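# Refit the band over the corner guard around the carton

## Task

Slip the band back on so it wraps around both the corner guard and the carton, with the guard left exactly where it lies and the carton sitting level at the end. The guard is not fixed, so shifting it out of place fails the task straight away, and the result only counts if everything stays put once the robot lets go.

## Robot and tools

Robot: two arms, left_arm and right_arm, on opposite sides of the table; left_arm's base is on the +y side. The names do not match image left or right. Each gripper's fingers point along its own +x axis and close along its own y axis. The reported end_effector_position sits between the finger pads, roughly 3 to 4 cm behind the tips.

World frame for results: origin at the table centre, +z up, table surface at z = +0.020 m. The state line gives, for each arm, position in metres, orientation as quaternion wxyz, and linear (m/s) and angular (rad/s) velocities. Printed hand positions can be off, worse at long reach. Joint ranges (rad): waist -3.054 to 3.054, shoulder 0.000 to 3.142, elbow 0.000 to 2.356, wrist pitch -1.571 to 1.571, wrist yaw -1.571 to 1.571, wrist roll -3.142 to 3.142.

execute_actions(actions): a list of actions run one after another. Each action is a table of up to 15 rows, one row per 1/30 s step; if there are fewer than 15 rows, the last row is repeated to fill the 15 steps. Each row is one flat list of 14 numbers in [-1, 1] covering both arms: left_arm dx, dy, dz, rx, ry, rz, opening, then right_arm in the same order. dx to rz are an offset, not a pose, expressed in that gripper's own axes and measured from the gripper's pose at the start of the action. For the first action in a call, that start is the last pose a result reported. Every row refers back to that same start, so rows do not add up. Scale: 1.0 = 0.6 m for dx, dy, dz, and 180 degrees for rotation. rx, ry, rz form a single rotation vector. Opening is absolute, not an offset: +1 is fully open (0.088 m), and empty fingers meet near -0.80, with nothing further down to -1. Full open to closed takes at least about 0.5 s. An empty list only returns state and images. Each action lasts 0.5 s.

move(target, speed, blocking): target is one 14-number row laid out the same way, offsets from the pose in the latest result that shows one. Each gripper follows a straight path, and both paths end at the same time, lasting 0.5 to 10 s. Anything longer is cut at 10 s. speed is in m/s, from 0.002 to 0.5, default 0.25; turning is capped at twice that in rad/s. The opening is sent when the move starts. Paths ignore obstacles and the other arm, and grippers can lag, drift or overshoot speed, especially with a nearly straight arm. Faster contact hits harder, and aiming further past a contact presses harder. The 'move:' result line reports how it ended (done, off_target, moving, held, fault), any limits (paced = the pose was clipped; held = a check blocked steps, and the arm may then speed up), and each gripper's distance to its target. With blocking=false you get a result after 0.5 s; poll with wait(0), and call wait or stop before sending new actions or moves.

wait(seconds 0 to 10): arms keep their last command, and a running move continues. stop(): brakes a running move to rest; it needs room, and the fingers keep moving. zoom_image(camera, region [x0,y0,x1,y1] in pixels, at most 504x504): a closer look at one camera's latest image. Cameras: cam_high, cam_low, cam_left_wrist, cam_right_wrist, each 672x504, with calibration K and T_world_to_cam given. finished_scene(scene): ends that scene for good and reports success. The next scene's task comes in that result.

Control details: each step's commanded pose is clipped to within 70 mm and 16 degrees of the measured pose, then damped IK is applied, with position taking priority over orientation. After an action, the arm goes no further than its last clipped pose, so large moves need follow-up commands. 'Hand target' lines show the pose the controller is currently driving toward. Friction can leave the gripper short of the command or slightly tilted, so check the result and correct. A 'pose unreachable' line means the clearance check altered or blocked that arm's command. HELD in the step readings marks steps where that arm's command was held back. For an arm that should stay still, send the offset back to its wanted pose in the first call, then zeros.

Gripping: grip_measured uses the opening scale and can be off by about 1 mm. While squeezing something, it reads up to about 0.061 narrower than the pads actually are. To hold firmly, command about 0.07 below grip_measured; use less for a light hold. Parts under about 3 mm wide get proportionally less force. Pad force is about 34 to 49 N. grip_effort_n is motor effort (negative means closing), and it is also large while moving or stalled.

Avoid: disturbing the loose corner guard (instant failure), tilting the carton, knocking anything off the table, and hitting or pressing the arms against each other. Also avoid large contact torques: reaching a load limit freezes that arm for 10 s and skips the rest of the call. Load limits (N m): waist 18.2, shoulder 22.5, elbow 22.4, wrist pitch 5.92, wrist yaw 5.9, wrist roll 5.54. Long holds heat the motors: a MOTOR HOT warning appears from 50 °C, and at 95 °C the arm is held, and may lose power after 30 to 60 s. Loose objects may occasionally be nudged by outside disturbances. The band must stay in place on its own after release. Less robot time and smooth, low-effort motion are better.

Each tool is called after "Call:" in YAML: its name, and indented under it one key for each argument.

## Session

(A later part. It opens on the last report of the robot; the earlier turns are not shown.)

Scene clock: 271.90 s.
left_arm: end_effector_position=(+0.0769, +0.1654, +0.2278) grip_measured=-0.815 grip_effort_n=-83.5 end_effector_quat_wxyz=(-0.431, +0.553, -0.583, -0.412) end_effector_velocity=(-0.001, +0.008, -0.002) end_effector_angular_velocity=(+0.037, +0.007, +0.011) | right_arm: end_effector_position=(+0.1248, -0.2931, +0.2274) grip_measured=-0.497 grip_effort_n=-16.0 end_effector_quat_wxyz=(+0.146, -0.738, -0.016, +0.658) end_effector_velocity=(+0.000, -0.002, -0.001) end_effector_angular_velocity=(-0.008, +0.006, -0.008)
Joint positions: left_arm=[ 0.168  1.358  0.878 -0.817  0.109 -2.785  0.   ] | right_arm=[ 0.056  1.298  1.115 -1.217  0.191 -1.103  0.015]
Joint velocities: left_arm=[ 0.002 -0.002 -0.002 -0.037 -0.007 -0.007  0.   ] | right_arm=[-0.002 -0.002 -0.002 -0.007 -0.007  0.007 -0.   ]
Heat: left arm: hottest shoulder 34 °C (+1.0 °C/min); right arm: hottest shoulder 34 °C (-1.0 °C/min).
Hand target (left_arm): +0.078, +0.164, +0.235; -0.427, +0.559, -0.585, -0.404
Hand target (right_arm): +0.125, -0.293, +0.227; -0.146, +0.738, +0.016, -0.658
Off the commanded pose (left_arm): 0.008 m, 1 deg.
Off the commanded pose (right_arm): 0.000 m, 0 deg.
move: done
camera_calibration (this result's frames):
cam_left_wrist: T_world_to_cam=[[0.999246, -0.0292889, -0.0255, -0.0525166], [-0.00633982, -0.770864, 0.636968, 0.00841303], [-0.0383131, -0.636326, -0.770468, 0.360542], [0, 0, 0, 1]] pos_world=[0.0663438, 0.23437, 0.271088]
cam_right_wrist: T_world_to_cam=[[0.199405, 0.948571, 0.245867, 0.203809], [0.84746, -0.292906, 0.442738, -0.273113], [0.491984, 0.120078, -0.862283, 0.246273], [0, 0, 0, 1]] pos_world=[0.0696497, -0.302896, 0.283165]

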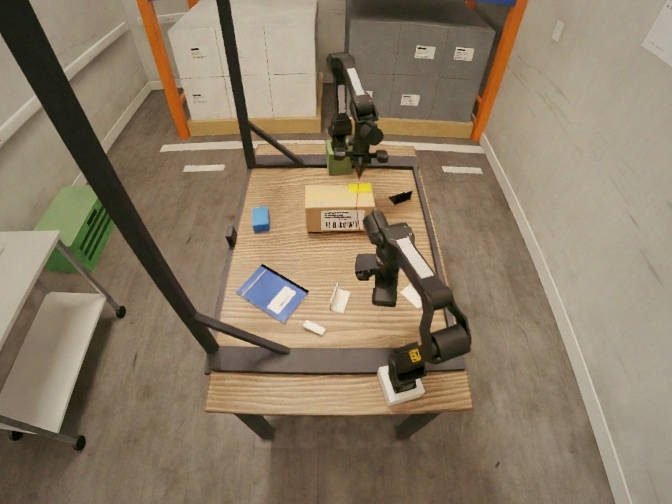

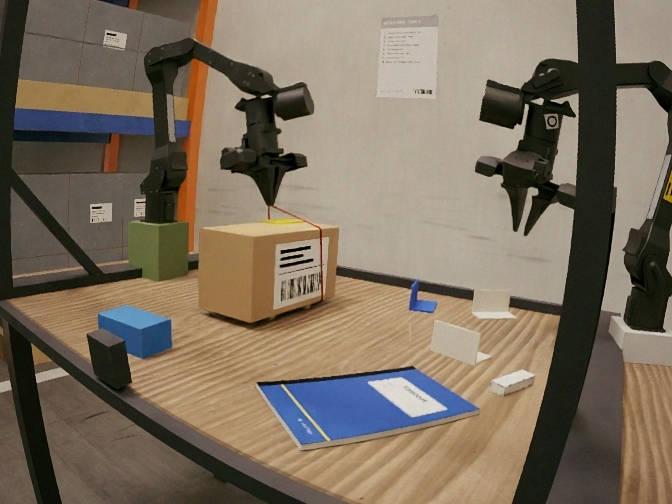

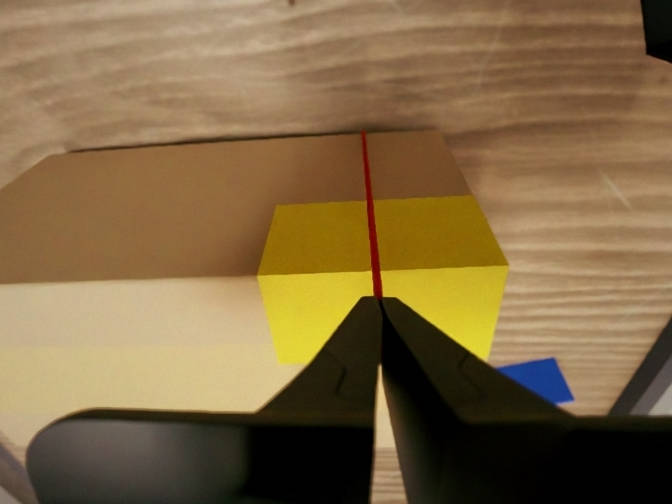

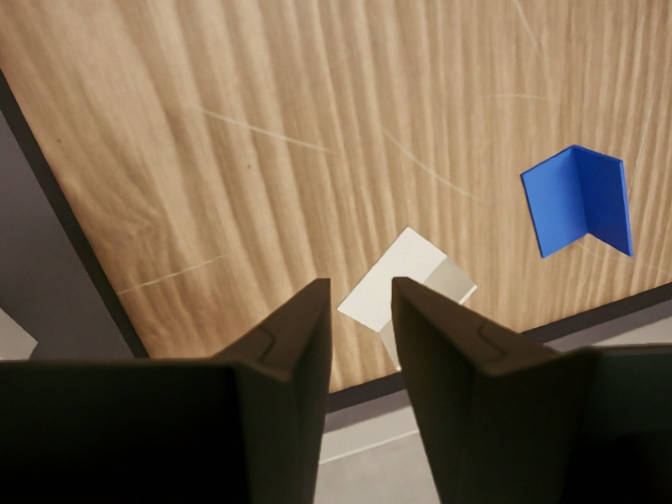

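Call:
move:
  target: [-0.012,-0.055,0,0,-0.004,0,-0.87,0,0,0,0,0,0,-0.5]
  speed: 0.012

Call:
zoom_image:
  camera: "cam_high"
  region: [290,150,400,250]

Call:
zoom_image:
  camera: "cam_low"
  region: [190,190,350,330]

Scene clock: 282.30 s.
left_arm: end_effector_position=(+0.1059, +0.1669, +0.2323) grip_measured=-0.815 grip_effort_n=-83.5 end_effector_quat_wxyz=(-0.433, +0.548, -0.583, -0.416) end_effector_velocity=(+0.002, +0.002, -0.001) end_effector_angular_velocity=(+0.016, -0.018, -0.004) | right_arm: end_effector_position=(+0.1248, -0.2931, +0.2274) grip_measured=-0.497 grip_effort_n=-16.0 end_effector_quat_wxyz=(+0.146, -0.738, -0.016, +0.658) end_effector_velocity=(-0.003, -0.002, +0.001) end_effector_angular_velocity=(-0.005, +0.020, +0.013)
Joint positions: left_arm=[ 0.287  1.407  0.939 -0.858  0.142 -2.665  0.   ] | right_arm=[ 0.056  1.298  1.115 -1.217  0.191 -1.103  0.015]
Joint velocities: left_arm=[-0.002  0.002  0.002 -0.007 -0.022  0.007  0.   ] | right_arm=[ 0.002 -0.007  0.002 -0.007 -0.022 -0.007 -0.   ]
Heat: left arm: hottest shoulder 34 °C (+0.0 °C/min); right arm: hottest shoulder 34 °C (-1.0 °C/min).
Hand target (left_arm): +0.110, +0.166, +0.235; -0.434, +0.551, -0.580, -0.415
Hand target (right_arm): +0.125, -0.293, +0.227; -0.146, +0.738, +0.016, -0.658
Off the commanded pose (left_arm): 0.005 m, 0 deg.
Off the commanded pose (right_arm): 0.000 m, 0 deg.
move: done
camera_calibration (this result's frames):
cam_left_wrist: T_world_to_cam=[[0.998913, -0.0340229, -0.0318602, -0.0790505], [-0.00647727, -0.778217, 0.627962, 0.0101886], [-0.0461592, -0.627073, -0.777592, 0.36701], [0, 0, 0, 1]] pos_world=[0.0959715, 0.235381, 0.276467]
cam_right_wrist: T_world_to_cam=[[0.199405, 0.948571, 0.245867, 0.203809], [0.84746, -0.292906, 0.442738, -0.273113], [0.491984, 0.120078, -0.862283, 0.246273], [0, 0, 0, 1]] pos_world=[0.0696497, -0.302896, 0.283165]

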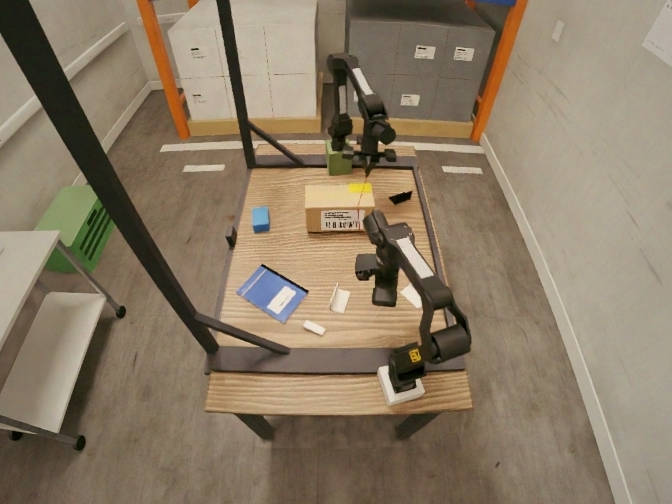

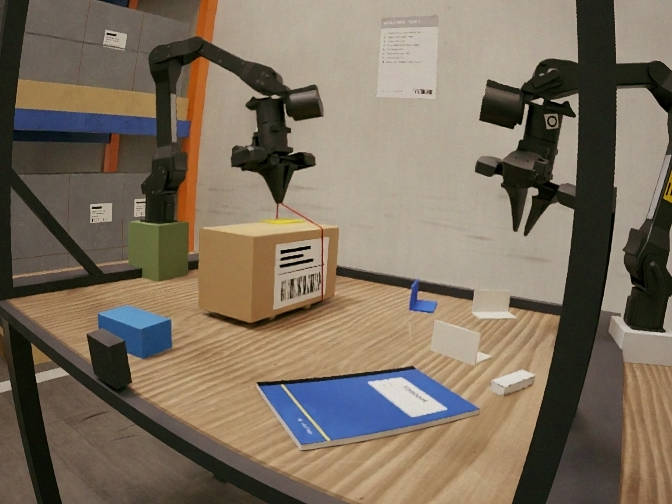

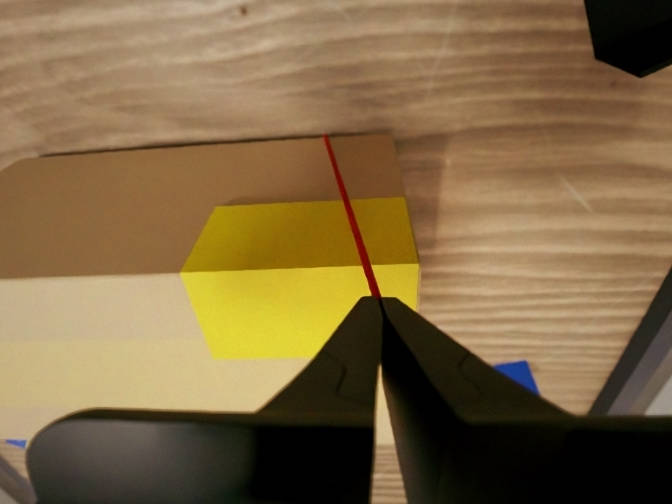

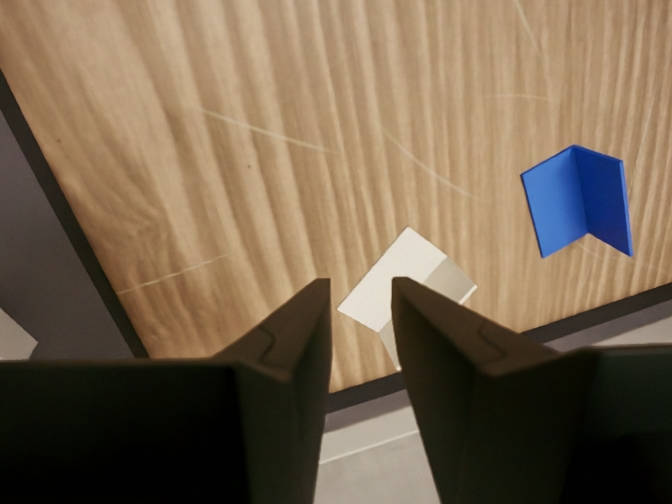

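Region (290, 150, 400, 250) of cam_high's 672x504 image, scaled by 4.582, with more detail than that image has; it fills the top 458 rows of this view, and the rest is white.

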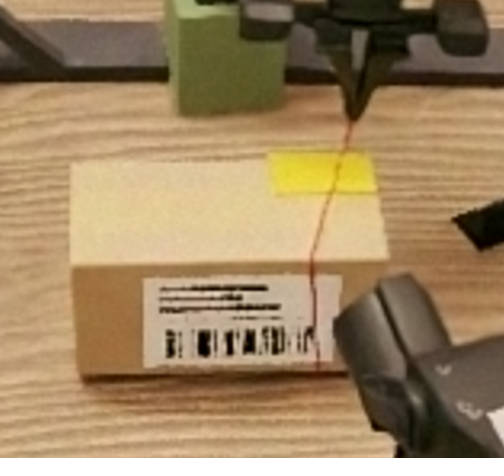

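Region (190, 190, 350, 330) of cam_low's 672x504 image, scaled by 3.150, with more detail than that image has; it fills the top 441 rows of this view, and the rest is white.

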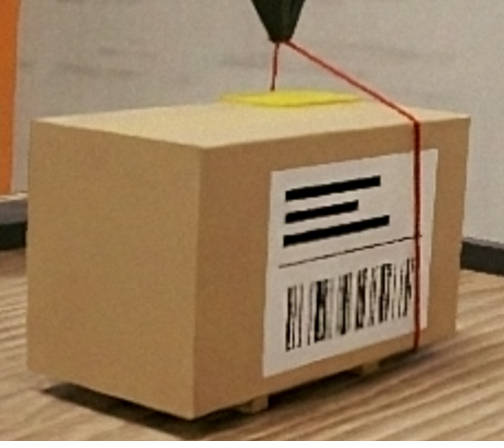

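Call:
move:
  target: [-0.008,-0.045,0,0,-0.004,0,-0.87,0,0,0,0,0,0,-0.5]
  speed: 0.012

Call:
zoom_image:
  camera: "cam_high"
  region: [290,150,400,250]

Call:
zoom_image:
  camera: "cam_low"
  region: [190,190,350,330]

Scene clock: 292.57 s.
left_arm: end_effector_position=(+0.1272, +0.1673, +0.2339) grip_measured=-0.815 grip_effort_n=-83.5 end_effector_quat_wxyz=(-0.435, +0.540, -0.585, -0.420) end_effector_velocity=(+0.001, -0.001, -0.001) end_effector_angular_velocity=(+0.002, -0.005, +0.006) | right_arm: end_effector_position=(+0.1248, -0.2931, +0.2274) grip_measured=-0.497 grip_effort_n=-16.0 end_effector_quat_wxyz=(+0.146, -0.738, -0.016, +0.658) end_effector_velocity=(+0.001, -0.005, -0.001) end_effector_angular_velocity=(-0.024, -0.001, +0.006)
Joint positions: left_arm=[ 0.369  1.459  0.994 -0.889  0.166 -2.577  0.   ] | right_arm=[ 0.056  1.298  1.115 -1.217  0.191 -1.103  0.015]
Joint velocities: left_arm=[-0.002  0.002 -0.002  0.007 -0.007 -0.007  0.   ] | right_arm=[-0.002 -0.002 -0.002 -0.022 -0.007 -0.007 -0.   ]
Heat: left arm: hottest shoulder 34 °C (+0.0 °C/min); right arm: hottest shoulder 34 °C (-1.0 °C/min).
Hand target (left_arm): +0.133, +0.167, +0.237; -0.437, +0.545, -0.580, -0.419
Hand target (right_arm): +0.125, -0.293, +0.227; -0.146, +0.738, +0.016, -0.658
Off the commanded pose (left_arm): 0.006 m, 1 deg.
Off the commanded pose (right_arm): 0.000 m, 0 deg.
move: done
camera_calibration (this result's frames):
cam_left_wrist: T_world_to_cam=[[0.9982, -0.0422077, -0.0426128, -0.0963312], [-0.00681719, -0.785714, 0.618553, 0.0131599], [-0.0595892, -0.617148, -0.784587, 0.371166], [0, 0, 0, 1]] pos_world=[0.118365, 0.235339, 0.278967]
cam_right_wrist: T_world_to_cam=[[0.199405, 0.948571, 0.245867, 0.203809], [0.84746, -0.292906, 0.442738, -0.273113], [0.491984, 0.120078, -0.862283, 0.246273], [0, 0, 0, 1]] pos_world=[0.0696497, -0.302896, 0.283165]

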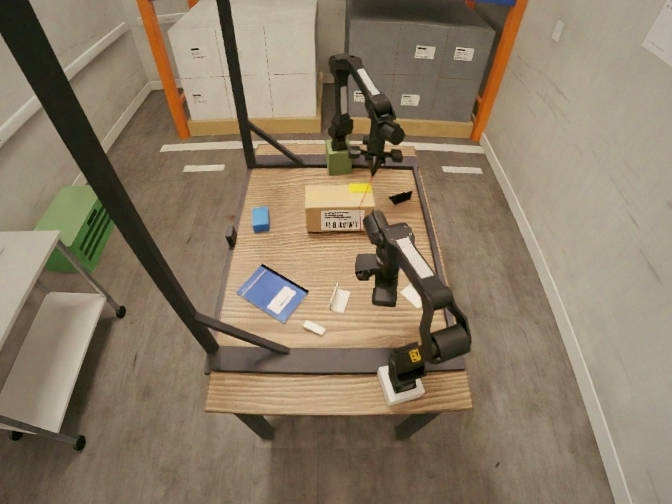

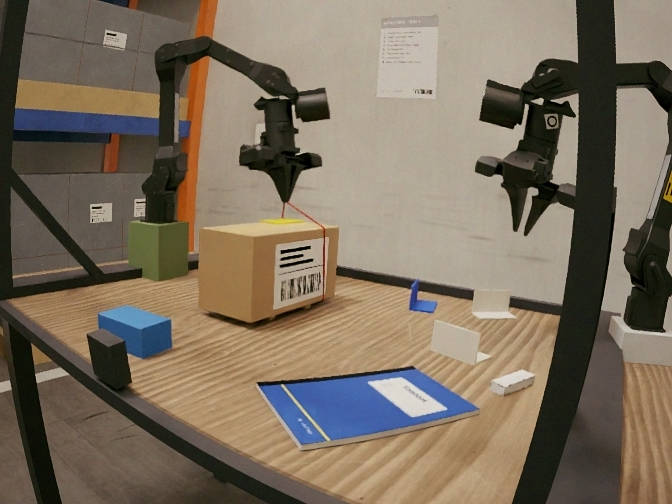

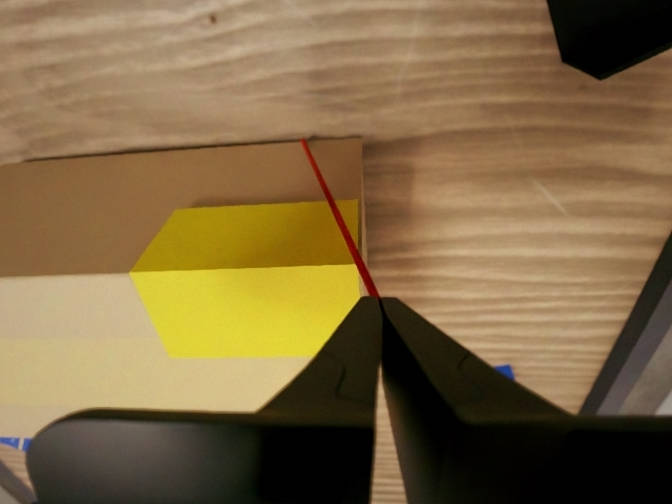

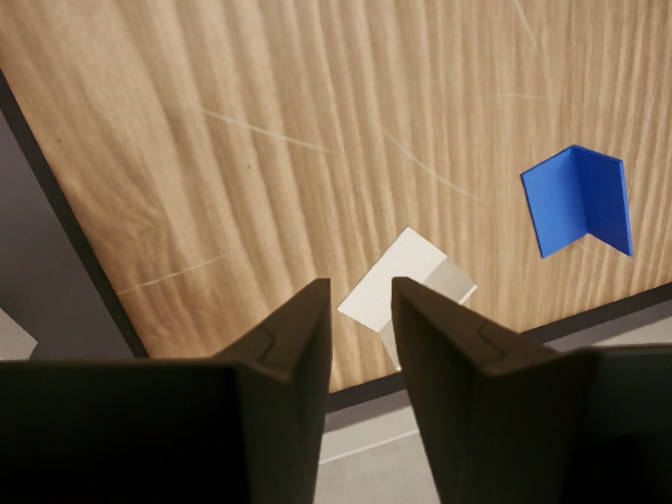

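Region (290, 150, 400, 250) of cam_high's 672x504 image, scaled by 4.582, with more detail than that image has; it fills the top 458 rows of this view, and the rest is white.

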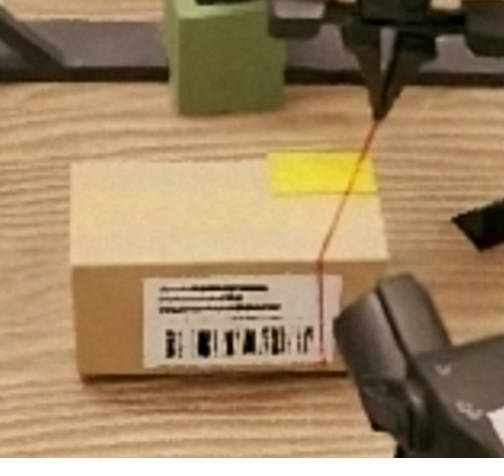

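Region (190, 190, 350, 330) of cam_low's 672x504 image, scaled by 3.150, with more detail than that image has; it fills the top 441 rows of this view, and the rest is white.

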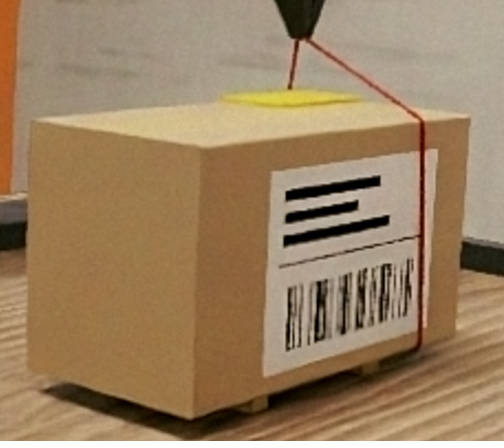

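Call:
move:
  target: [0.024,0.079,-0.002,0,0,0,-0.87,0,0,0,0,0,0,-0.5]
  speed: 0.02

Call:
zoom_image:
  camera: "cam_high"
  region: [290,150,400,250]

Call:
zoom_image:
  camera: "cam_low"
  region: [190,190,350,330]

Scene clock: 304.67 s.
left_arm: end_effector_position=(+0.0794, +0.1622, +0.2196) grip_measured=-0.815 grip_effort_n=-83.5 end_effector_quat_wxyz=(-0.435, +0.536, -0.587, -0.422) end_effector_velocity=(-0.002, +0.003, -0.002) end_effector_angular_velocity=(+0.015, +0.003, +0.016) | right_arm: end_effector_position=(+0.1248, -0.2931, +0.2274) grip_measured=-0.497 grip_effort_n=-16.0 end_effector_quat_wxyz=(+0.146, -0.738, -0.016, +0.658) end_effector_velocity=(-0.002, -0.003, -0.001) end_effector_angular_velocity=(-0.014, +0.017, +0.008)
Joint positions: left_arm=[ 0.185  1.412  0.895 -0.818  0.131 -2.752  0.   ] | right_arm=[ 0.056  1.298  1.115 -1.217  0.191 -1.103  0.015]
Joint velocities: left_arm=[-0.007 -0.002 -0.007 -0.007 -0.007 -0.022  0.   ] | right_arm=[-0.002 -0.002 -0.002 -0.007 -0.022 -0.007 -0.   ]
Heat: left arm: hottest shoulder 34 °C (+1.0 °C/min); right arm: hottest shoulder 34 °C (+0.0 °C/min).
Hand target (left_arm): +0.079, +0.165, +0.221; +0.435, -0.540, +0.585, +0.421
Hand target (right_arm): +0.125, -0.293, +0.227; -0.146, +0.738, +0.016, -0.658
Off the commanded pose (left_arm): 0.004 m, 1 deg.
Off the commanded pose (right_arm): 0.000 m, 0 deg.
move: done
camera_calibration (this result's frames):
cam_left_wrist: T_world_to_cam=[[0.997565, -0.048215, -0.0503901, -0.046694], [-0.00701423, -0.788227, 0.615344, 0.0187959], [-0.0693877, -0.613493, -0.786646, 0.35463], [0, 0, 0, 1]] pos_world=[0.0713191, 0.230127, 0.26505]
cam_right_wrist: T_world_to_cam=[[0.199405, 0.948571, 0.245867, 0.203809], [0.84746, -0.292906, 0.442738, -0.273113], [0.491984, 0.120078, -0.862283, 0.246273], [0, 0, 0, 1]] pos_world=[0.0696497, -0.302896, 0.283165]

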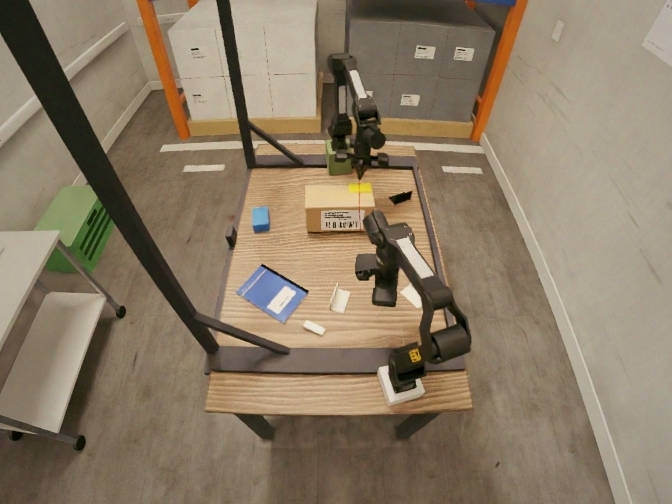

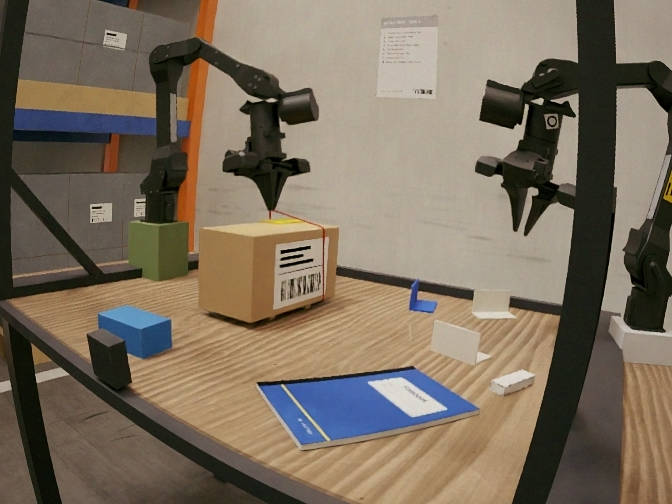

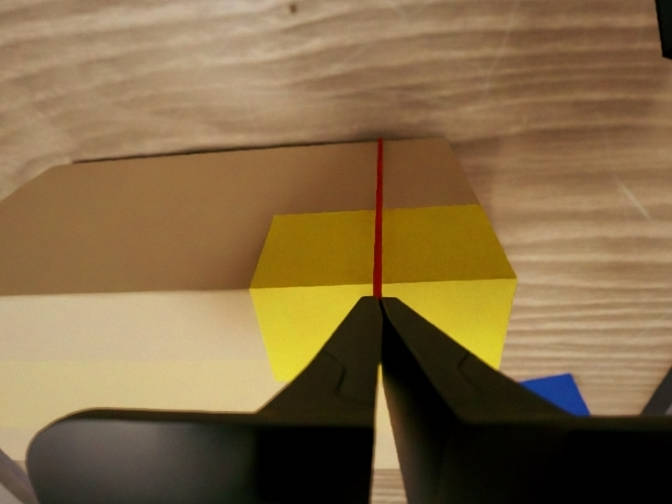

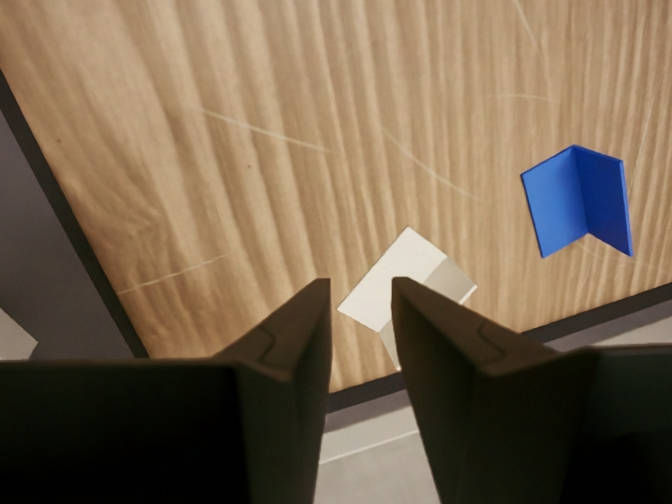

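Region (290, 150, 400, 250) of cam_high's 672x504 image, scaled by 4.582, with more detail than that image has; it fills the top 458 rows of this view, and the rest is white.

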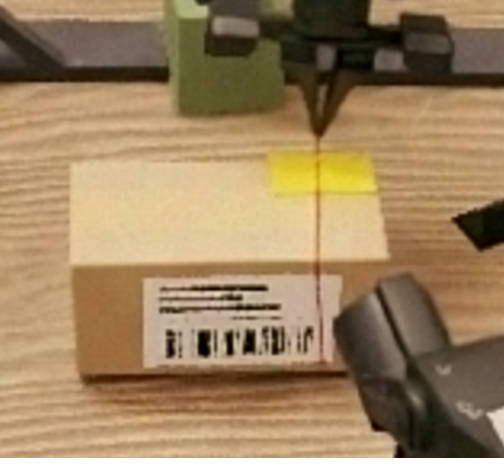

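Region (190, 190, 350, 330) of cam_low's 672x504 image, scaled by 3.150, with more detail than that image has; it fills the top 441 rows of this view, and the rest is white.

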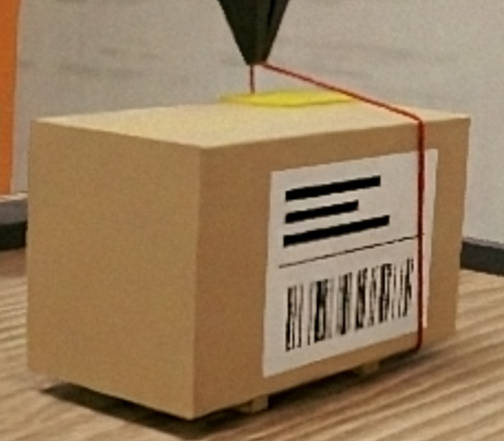

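Call:
move:
  target: [0.027,-0.003,-0.012,0,-0.006,0,-0.87,0,0,0,0,0,0,-0.5]
  speed: 0.012

Call:
zoom_image:
  camera: "cam_low"
  region: [190,150,350,270]

Scene clock: 317.77 s.
left_arm: end_effector_position=(+0.0793, +0.1531, +0.2061) grip_measured=-0.815 grip_effort_n=-83.5 end_effector_quat_wxyz=(-0.440, +0.531, -0.586, -0.426) end_effector_velocity=(-0.001, -0.001, -0.001) end_effector_angular_velocity=(-0.000, -0.009, -0.013) | right_arm: end_effector_position=(+0.1248, -0.2931, +0.2274) grip_measured=-0.497 grip_effort_n=-16.0 end_effector_quat_wxyz=(+0.146, -0.738, -0.016, +0.658) end_effector_velocity=(+0.001, -0.003, -0.001) end_effector_angular_velocity=(-0.012, +0.000, +0.020)
Joint positions: left_arm=[ 0.171  1.475  0.896 -0.77   0.126 -2.76   0.   ] | right_arm=[ 0.056  1.298  1.115 -1.217  0.191 -1.103  0.015]
Joint velocities: left_arm=[-0.007  0.002 -0.002  0.007 -0.007  0.007  0.   ] | right_arm=[-0.002 -0.007 -0.007 -0.007 -0.007 -0.022 -0.   ]
Heat: left arm: hottest shoulder 34 °C (+0.0 °C/min); right arm: hottest shoulder 34 °C (+0.0 °C/min).
Hand target (left_arm): +0.080, +0.151, +0.206; +0.441, -0.532, +0.583, +0.427
Hand target (right_arm): +0.125, -0.293, +0.227; -0.146, +0.738, +0.016, -0.658
Off the commanded pose (left_arm): 0.002 m, 0 deg.
Off the commanded pose (right_arm): 0.000 m, 0 deg.
move: done
camera_calibration (this result's frames):
cam_left_wrist: T_world_to_cam=[[0.997222, -0.0525897, -0.0527516, -0.0465134], [-0.0101299, -0.797361, 0.603418, 0.0240104], [-0.0737956, -0.601207, -0.795678, 0.338703], [0, 0, 0, 1]] pos_world=[0.0716222, 0.220329, 0.252557]
cam_right_wrist: T_world_to_cam=[[0.199405, 0.948571, 0.245867, 0.203809], [0.84746, -0.292906, 0.442738, -0.273113], [0.491984, 0.120078, -0.862283, 0.246273], [0, 0, 0, 1]] pos_world=[0.0696497, -0.302896, 0.283165]

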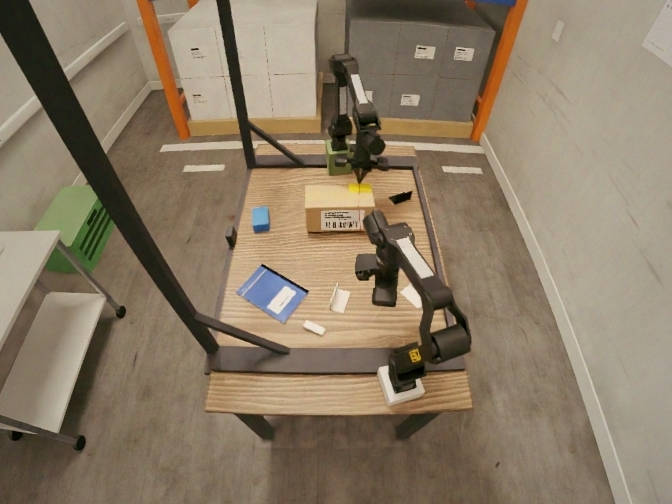

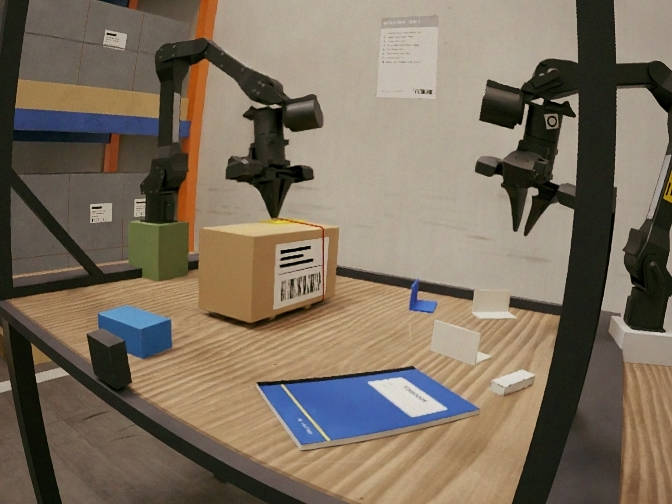

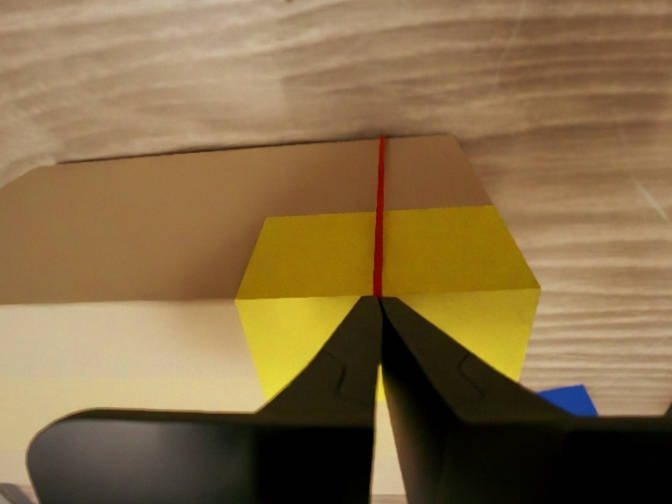

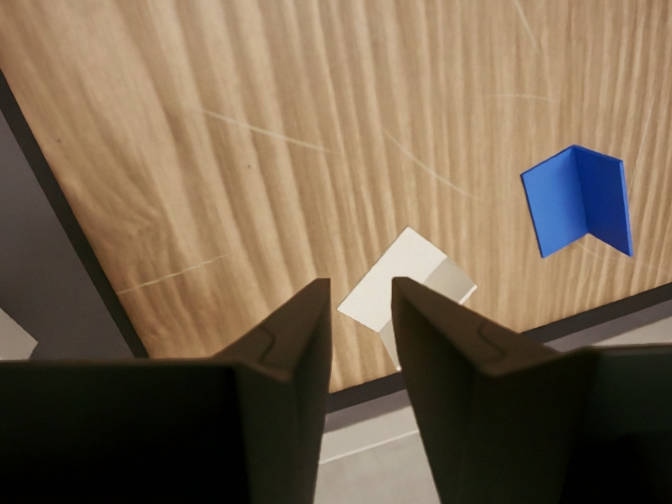

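Region (190, 150, 350, 270) of cam_low's 672x504 image, scaled by 3.150, with more detail than that image has; it fills the top 378 rows of this view, and the rest is white.

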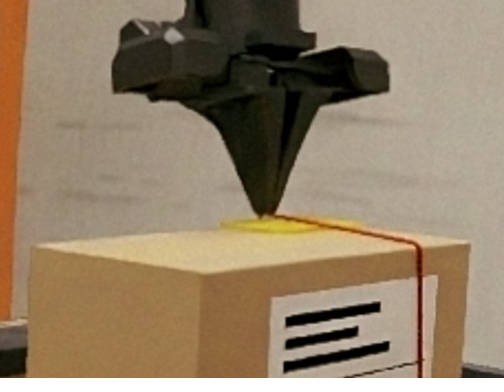

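Call:
execute_actions:
  actions:
    - [[-0.008,-0.003,0,0,0,0,-0.87,0,0,0,0,0,0,-0.5]]
    - [[0,0,0,0,0,0,-0.87,0,0,0,0,0,0,-0.5]]

Call:
zoom_image:
  camera: "cam_low"
  region: [230,180,330,250]

Scene clock: 330.70 s.
left_arm: end_effector_position=(+0.0801, +0.1547, +0.2067) grip_measured=-0.815 grip_effort_n=-83.5 end_effector_quat_wxyz=(-0.441, +0.529, -0.584, -0.429) end_effector_velocity=(-0.001, +0.003, -0.001) end_effector_angular_velocity=(+0.010, -0.003, +0.006) | right_arm: end_effector_position=(+0.1248, -0.2931, +0.2274) grip_measured=-0.497 grip_effort_n=-16.0 end_effector_quat_wxyz=(+0.146, -0.738, -0.016, +0.658) end_effector_velocity=(+0.000, -0.003, -0.002) end_effector_angular_velocity=(-0.015, +0.002, +0.006)
Joint positions: left_arm=[ 0.176  1.476  0.901 -0.782  0.126 -2.757  0.   ] | right_arm=[ 0.056  1.298  1.115 -1.217  0.191 -1.103  0.015]
Joint velocities: left_arm=[-0.002 -0.007 -0.007 -0.007 -0.007 -0.007  0.   ] | right_arm=[-0.002 -0.002 -0.007 -0.007 -0.007 -0.007 -0.   ]
Heat: left arm: hottest elbow 34 °C (+0.0 °C/min); right arm: hottest shoulder 34 °C (+0.0 °C/min).
Hand target (left_arm): +0.080, +0.155, +0.207; +0.442, -0.529, +0.584, +0.430
Hand target (right_arm): +0.125, -0.293, +0.227; -0.146, +0.738, +0.016, -0.658
Off the commanded pose (left_arm): 0.000 m, 0 deg.
Off the commanded pose (right_arm): 0.000 m, 0 deg.
Step readings (end_effector_position; steps 1 to 15: 1st action; 16 to 30: 2nd action):
0: left_arm (+0.0793, +0.1531, +0.2060) | right_arm (+0.1248, -0.2931, +0.2274)
1: left_arm (+0.0793, +0.1531, +0.2061) | right_arm (+0.1248, -0.2931, +0.2274)
2: left_arm (+0.0794, +0.1536, +0.2062) | right_arm (+0.1248, -0.2931, +0.2274)
4: left_arm (+0.0797, +0.1544, +0.2064) | right_arm (+0.1248, -0.2931, +0.2274)
8: left_arm (+0.0799, +0.1550, +0.2065) | right_arm (+0.1248, -0.2931, +0.2274)
15: left_arm (+0.0800, +0.1551, +0.2066) | right_arm (+0.1248, -0.2931, +0.2274)
16: left_arm (+0.0800, +0.1551, +0.2066) | right_arm (+0.1248, -0.2931, +0.2274)
17: left_arm (+0.0800, +0.1551, +0.2066) | right_arm (+0.1248, -0.2931, +0.2274)
19: left_arm (+0.0800, +0.1551, +0.2066) | right_arm (+0.1248, -0.2931, +0.2274)
23: left_arm (+0.0801, +0.1548, +0.2067) | right_arm (+0.1248, -0.2931, +0.2274)
30: end_effector_position above
camera_calibration (this result's frames):
cam_left_wrist: T_world_to_cam=[[0.9972, -0.0505524, -0.0551074, -0.0470345], [-0.00765688, -0.802054, 0.597203, 0.0267262], [-0.0743891, -0.595109, -0.800195, 0.340245], [0, 0, 0, 1]] pos_world=[0.0724179, 0.221541, 0.253709]
cam_right_wrist: T_world_to_cam=[[0.199405, 0.948571, 0.245867, 0.203809], [0.84746, -0.292906, 0.442738, -0.273113], [0.491984, 0.120078, -0.862283, 0.246273], [0, 0, 0, 1]] pos_world=[0.0696497, -0.302896, 0.283165]

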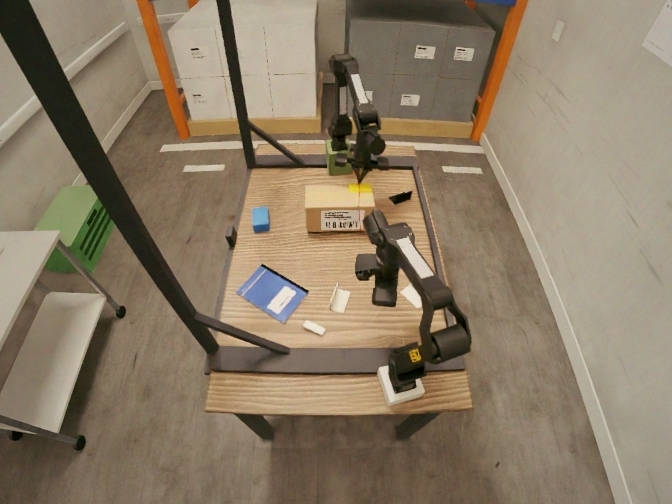

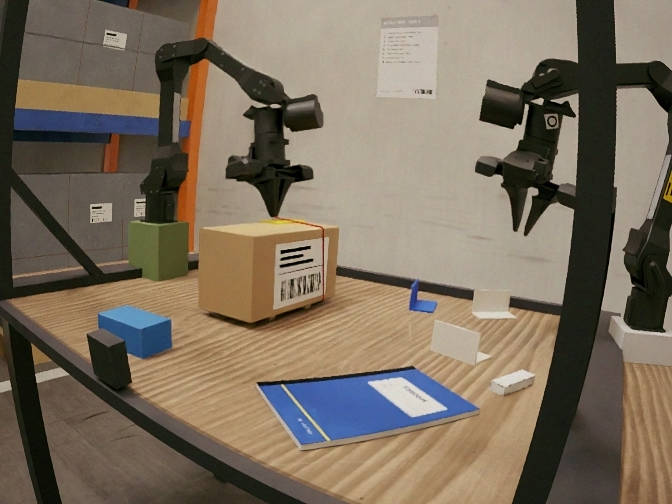

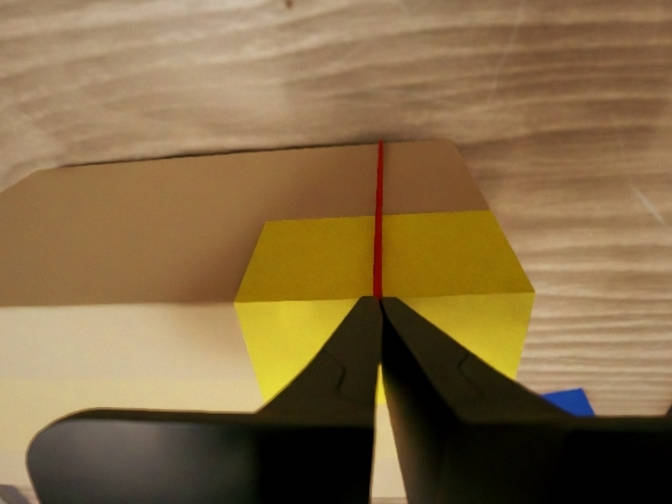

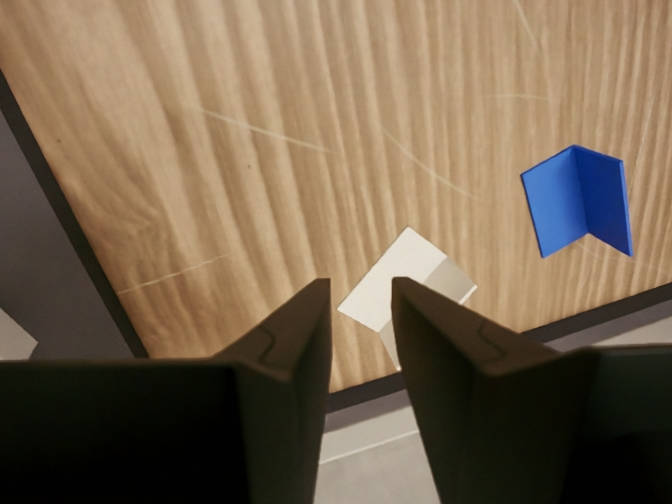

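Region (230, 180, 330, 250) of cam_low's 672x504 image, scaled by 5.040, with more detail than that image has; it fills the top 353 rows of this view, and the rest is white.

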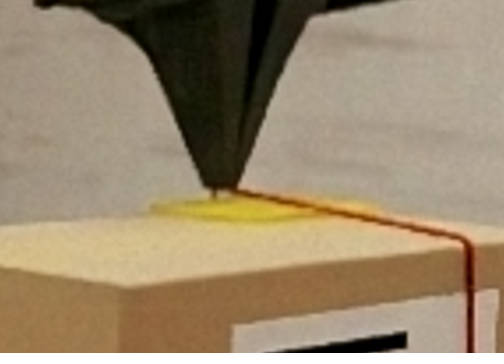

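Small gap above guard. Release gradually.

Call:
execute_actions:
  actions:
    - [[-0.002,0,0,0,0,0,-0.8,0,0,0,0,0,0,-0.5]]
    - [[-0.002,0,0,0,0,0,-0.76,0,0,0,0,0,0,-0.5]]
    - [[-0.002,0,0,0,0,0,-0.68,0,0,0,0,0,0,-0.5]]
    - [[-0.03,0,-0.008,0,0,0,-0.6,0,0,0,0,0,0,-0.5]]
    - [[-0.04,0,-0.01,0,0,0,-0.6,0,0,0,0,0,0,-0.5]]

Call:
zoom_image:
  camera: "cam_high"
  region: [290,150,400,250]

Call:
zoom_image:
  camera: "cam_low"
  region: [190,190,350,330]

Scene clock: 338.80 s.
left_arm: end_effector_position=(+0.0791, +0.1577, +0.2417) grip_measured=-0.603 grip_effort_n=16.5 end_effector_quat_wxyz=(-0.446, +0.520, -0.580, -0.441) end_effector_velocity=(-0.003, +0.005, -0.001) end_effector_angular_velocity=(+0.020, +0.019, +0.018) | right_arm: end_effector_position=(+0.1248, -0.2931, +0.2274) grip_measured=-0.497 grip_effort_n=-16.0 end_effector_quat_wxyz=(+0.146, -0.738, -0.016, +0.658) end_effector_velocity=(-0.001, -0.003, -0.001) end_effector_angular_velocity=(-0.012, +0.020, -0.011)
Joint positions: left_arm=[ 0.176  1.452  1.029 -0.966  0.126 -2.757  0.009] | right_arm=[ 0.056  1.298  1.115 -1.217  0.191 -1.103  0.015]
Joint velocities: left_arm=[-0.002 -0.002 -0.002 -0.022  0.007 -0.022 -0.   ] | right_arm=[-0.007 -0.002 -0.002 -0.007 -0.022  0.007  0.   ]
Heat: left arm: hottest elbow 34 °C (+0.0 °C/min); right arm: hottest shoulder 34 °C (+0.0 °C/min).
Hand target (left_arm): +0.080, +0.156, +0.245; +0.444, -0.523, +0.581, +0.436
Hand target (right_arm): +0.125, -0.293, +0.227; -0.146, +0.738, +0.016, -0.658
Off the commanded pose (left_arm): 0.004 m, 1 deg.
Off the commanded pose (right_arm): 0.000 m, 0 deg.
Step readings (end_effector_position; steps 1 to 15: 1st action; 16 to 30: 2nd action; 31 to 45: 3rd action; 46 to 60: 4th action; 61 to 75: 5th action):
0: left_arm (+0.0801, +0.1547, +0.2067) | right_arm (+0.1248, -0.2931, +0.2274)
1: left_arm (+0.0801, +0.1547, +0.2067) | right_arm (+0.1248, -0.2931, +0.2274)
2: left_arm (+0.0801, +0.1547, +0.2067) | right_arm (+0.1248, -0.2931, +0.2274)
4: left_arm (+0.0801, +0.1547, +0.2067) | right_arm (+0.1248, -0.2931, +0.2274)
8: left_arm (+0.0801, +0.1547, +0.2067) | right_arm (+0.1248, -0.2931, +0.2274)
15: left_arm (+0.0801, +0.1547, +0.2067) | right_arm (+0.1248, -0.2931, +0.2274)
16: left_arm (+0.0801, +0.1547, +0.2067) | right_arm (+0.1248, -0.2931, +0.2274)
17: left_arm (+0.0801, +0.1547, +0.2067) | right_arm (+0.1248, -0.2931, +0.2274)
19: left_arm (+0.0800, +0.1551, +0.2066) | right_arm (+0.1248, -0.2931, +0.2274)
23: left_arm (+0.0799, +0.1555, +0.2065) | right_arm (+0.1248, -0.2931, +0.2274)
30: left_arm (+0.0799, +0.1555, +0.2065) | right_arm (+0.1248, -0.2931, +0.2274)
31: left_arm (+0.0799, +0.1555, +0.2065) | right_arm (+0.1248, -0.2931, +0.2274)
32: left_arm (+0.0798, +0.1556, +0.2065) | right_arm (+0.1248, -0.2931, +0.2274)
34: left_arm (+0.0797, +0.1559, +0.2064) | right_arm (+0.1248, -0.2931, +0.2274)
38: left_arm (+0.0797, +0.1561, +0.2064) | right_arm (+0.1248, -0.2931, +0.2274)
45: left_arm (+0.0797, +0.1561, +0.2064) | right_arm (+0.1248, -0.2931, +0.2274)
46: left_arm (+0.0794, +0.1567, +0.2076) | right_arm (+0.1248, -0.2931, +0.2274)
47: left_arm (+0.0788, +0.1587, +0.2094) | right_arm (+0.1248, -0.2931, +0.2274)
49: left_arm (+0.0790, +0.1581, +0.2143) | right_arm (+0.1248, -0.2931, +0.2274)
53: left_arm (+0.0796, +0.1562, +0.2206) | right_arm (+0.1248, -0.2931, +0.2274)
60: left_arm (+0.0793, +0.1572, +0.2206) | right_arm (+0.1248, -0.2931, +0.2274)
61: left_arm (+0.0790, +0.1580, +0.2224) | right_arm (+0.1248, -0.2931, +0.2274)
62: left_arm (+0.0782, +0.1603, +0.2253) | right_arm (+0.1248, -0.2931, +0.2274)
64: left_arm (+0.0787, +0.1587, +0.2329) | right_arm (+0.1248, -0.2931, +0.2274)
68: left_arm (+0.0795, +0.1565, +0.2415) | right_arm (+0.1248, -0.2931, +0.2274)
75: end_effector_position above
camera_calibration (this result's frames):
cam_left_wrist: T_world_to_cam=[[0.996566, -0.048702, -0.0669673, -0.0413184], [-0.0015807, -0.819787, 0.572667, 0.0164623], [-0.0827889, -0.570594, -0.817049, 0.370789], [0, 0, 0, 1]] pos_world=[0.0718997, 0.223053, 0.290758]
cam_right_wrist: T_world_to_cam=[[0.199405, 0.948571, 0.245867, 0.203809], [0.84746, -0.292906, 0.442738, -0.273113], [0.491984, 0.120078, -0.862283, 0.246273], [0, 0, 0, 1]] pos_world=[0.0696497, -0.302896, 0.283165]

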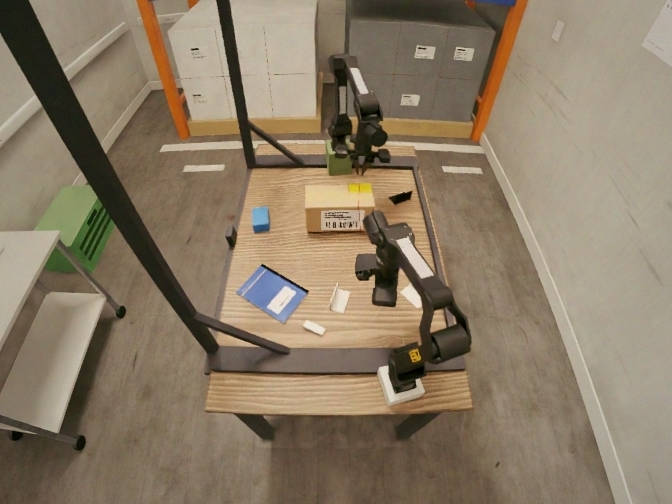

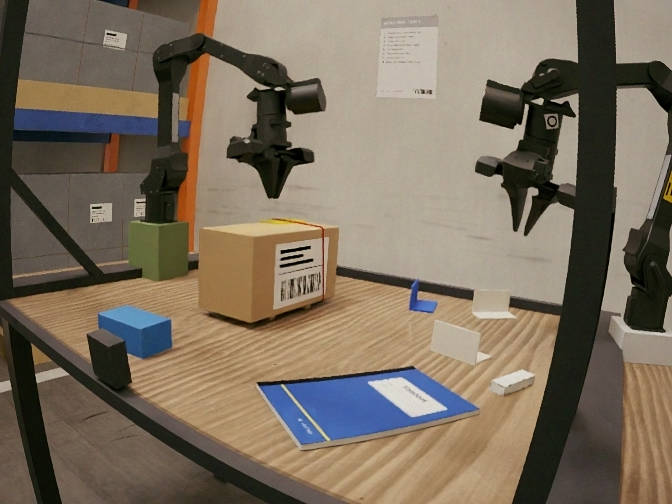

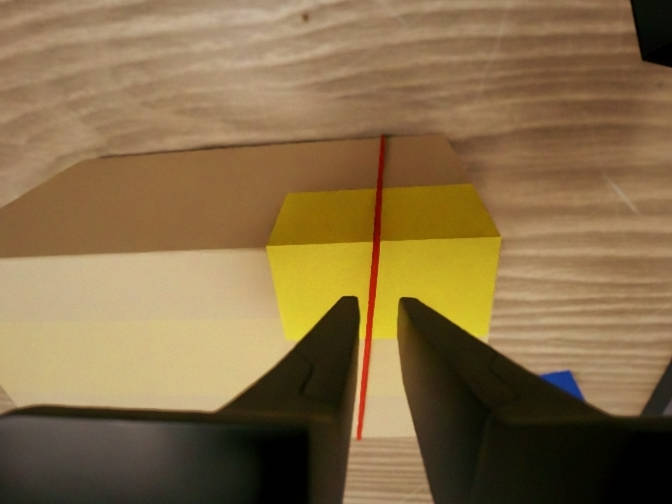

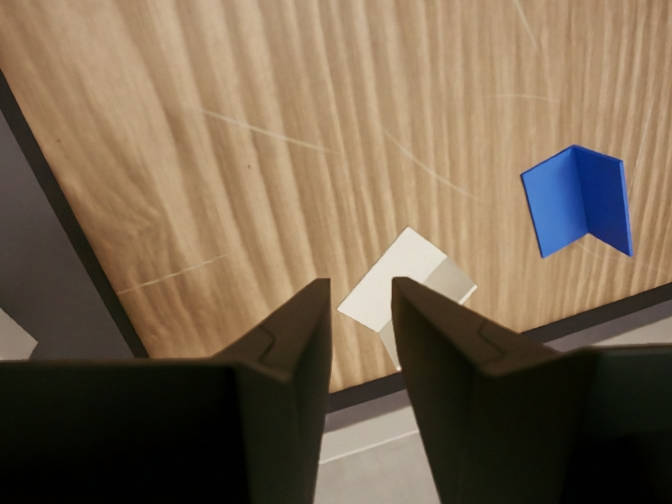

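Region (290, 150, 400, 250) of cam_high's 672x504 image, scaled by 4.582, with more detail than that image has; it fills the top 458 rows of this view, and the rest is white.

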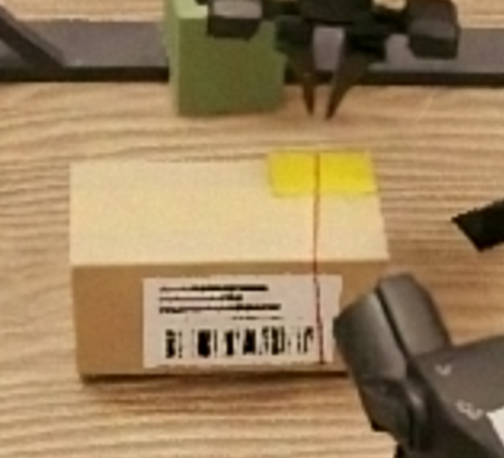

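Region (190, 190, 350, 330) of cam_low's 672x504 image, scaled by 3.150, with more detail than that image has; it fills the top 441 rows of this view, and the rest is white.

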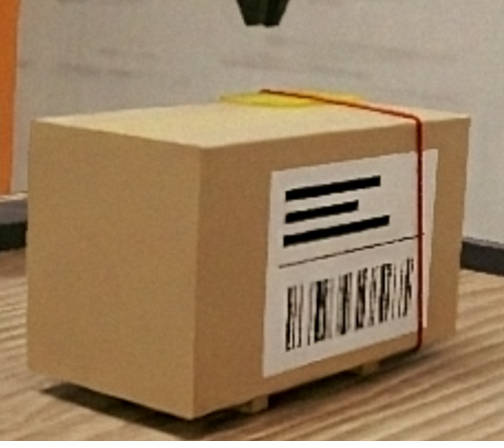

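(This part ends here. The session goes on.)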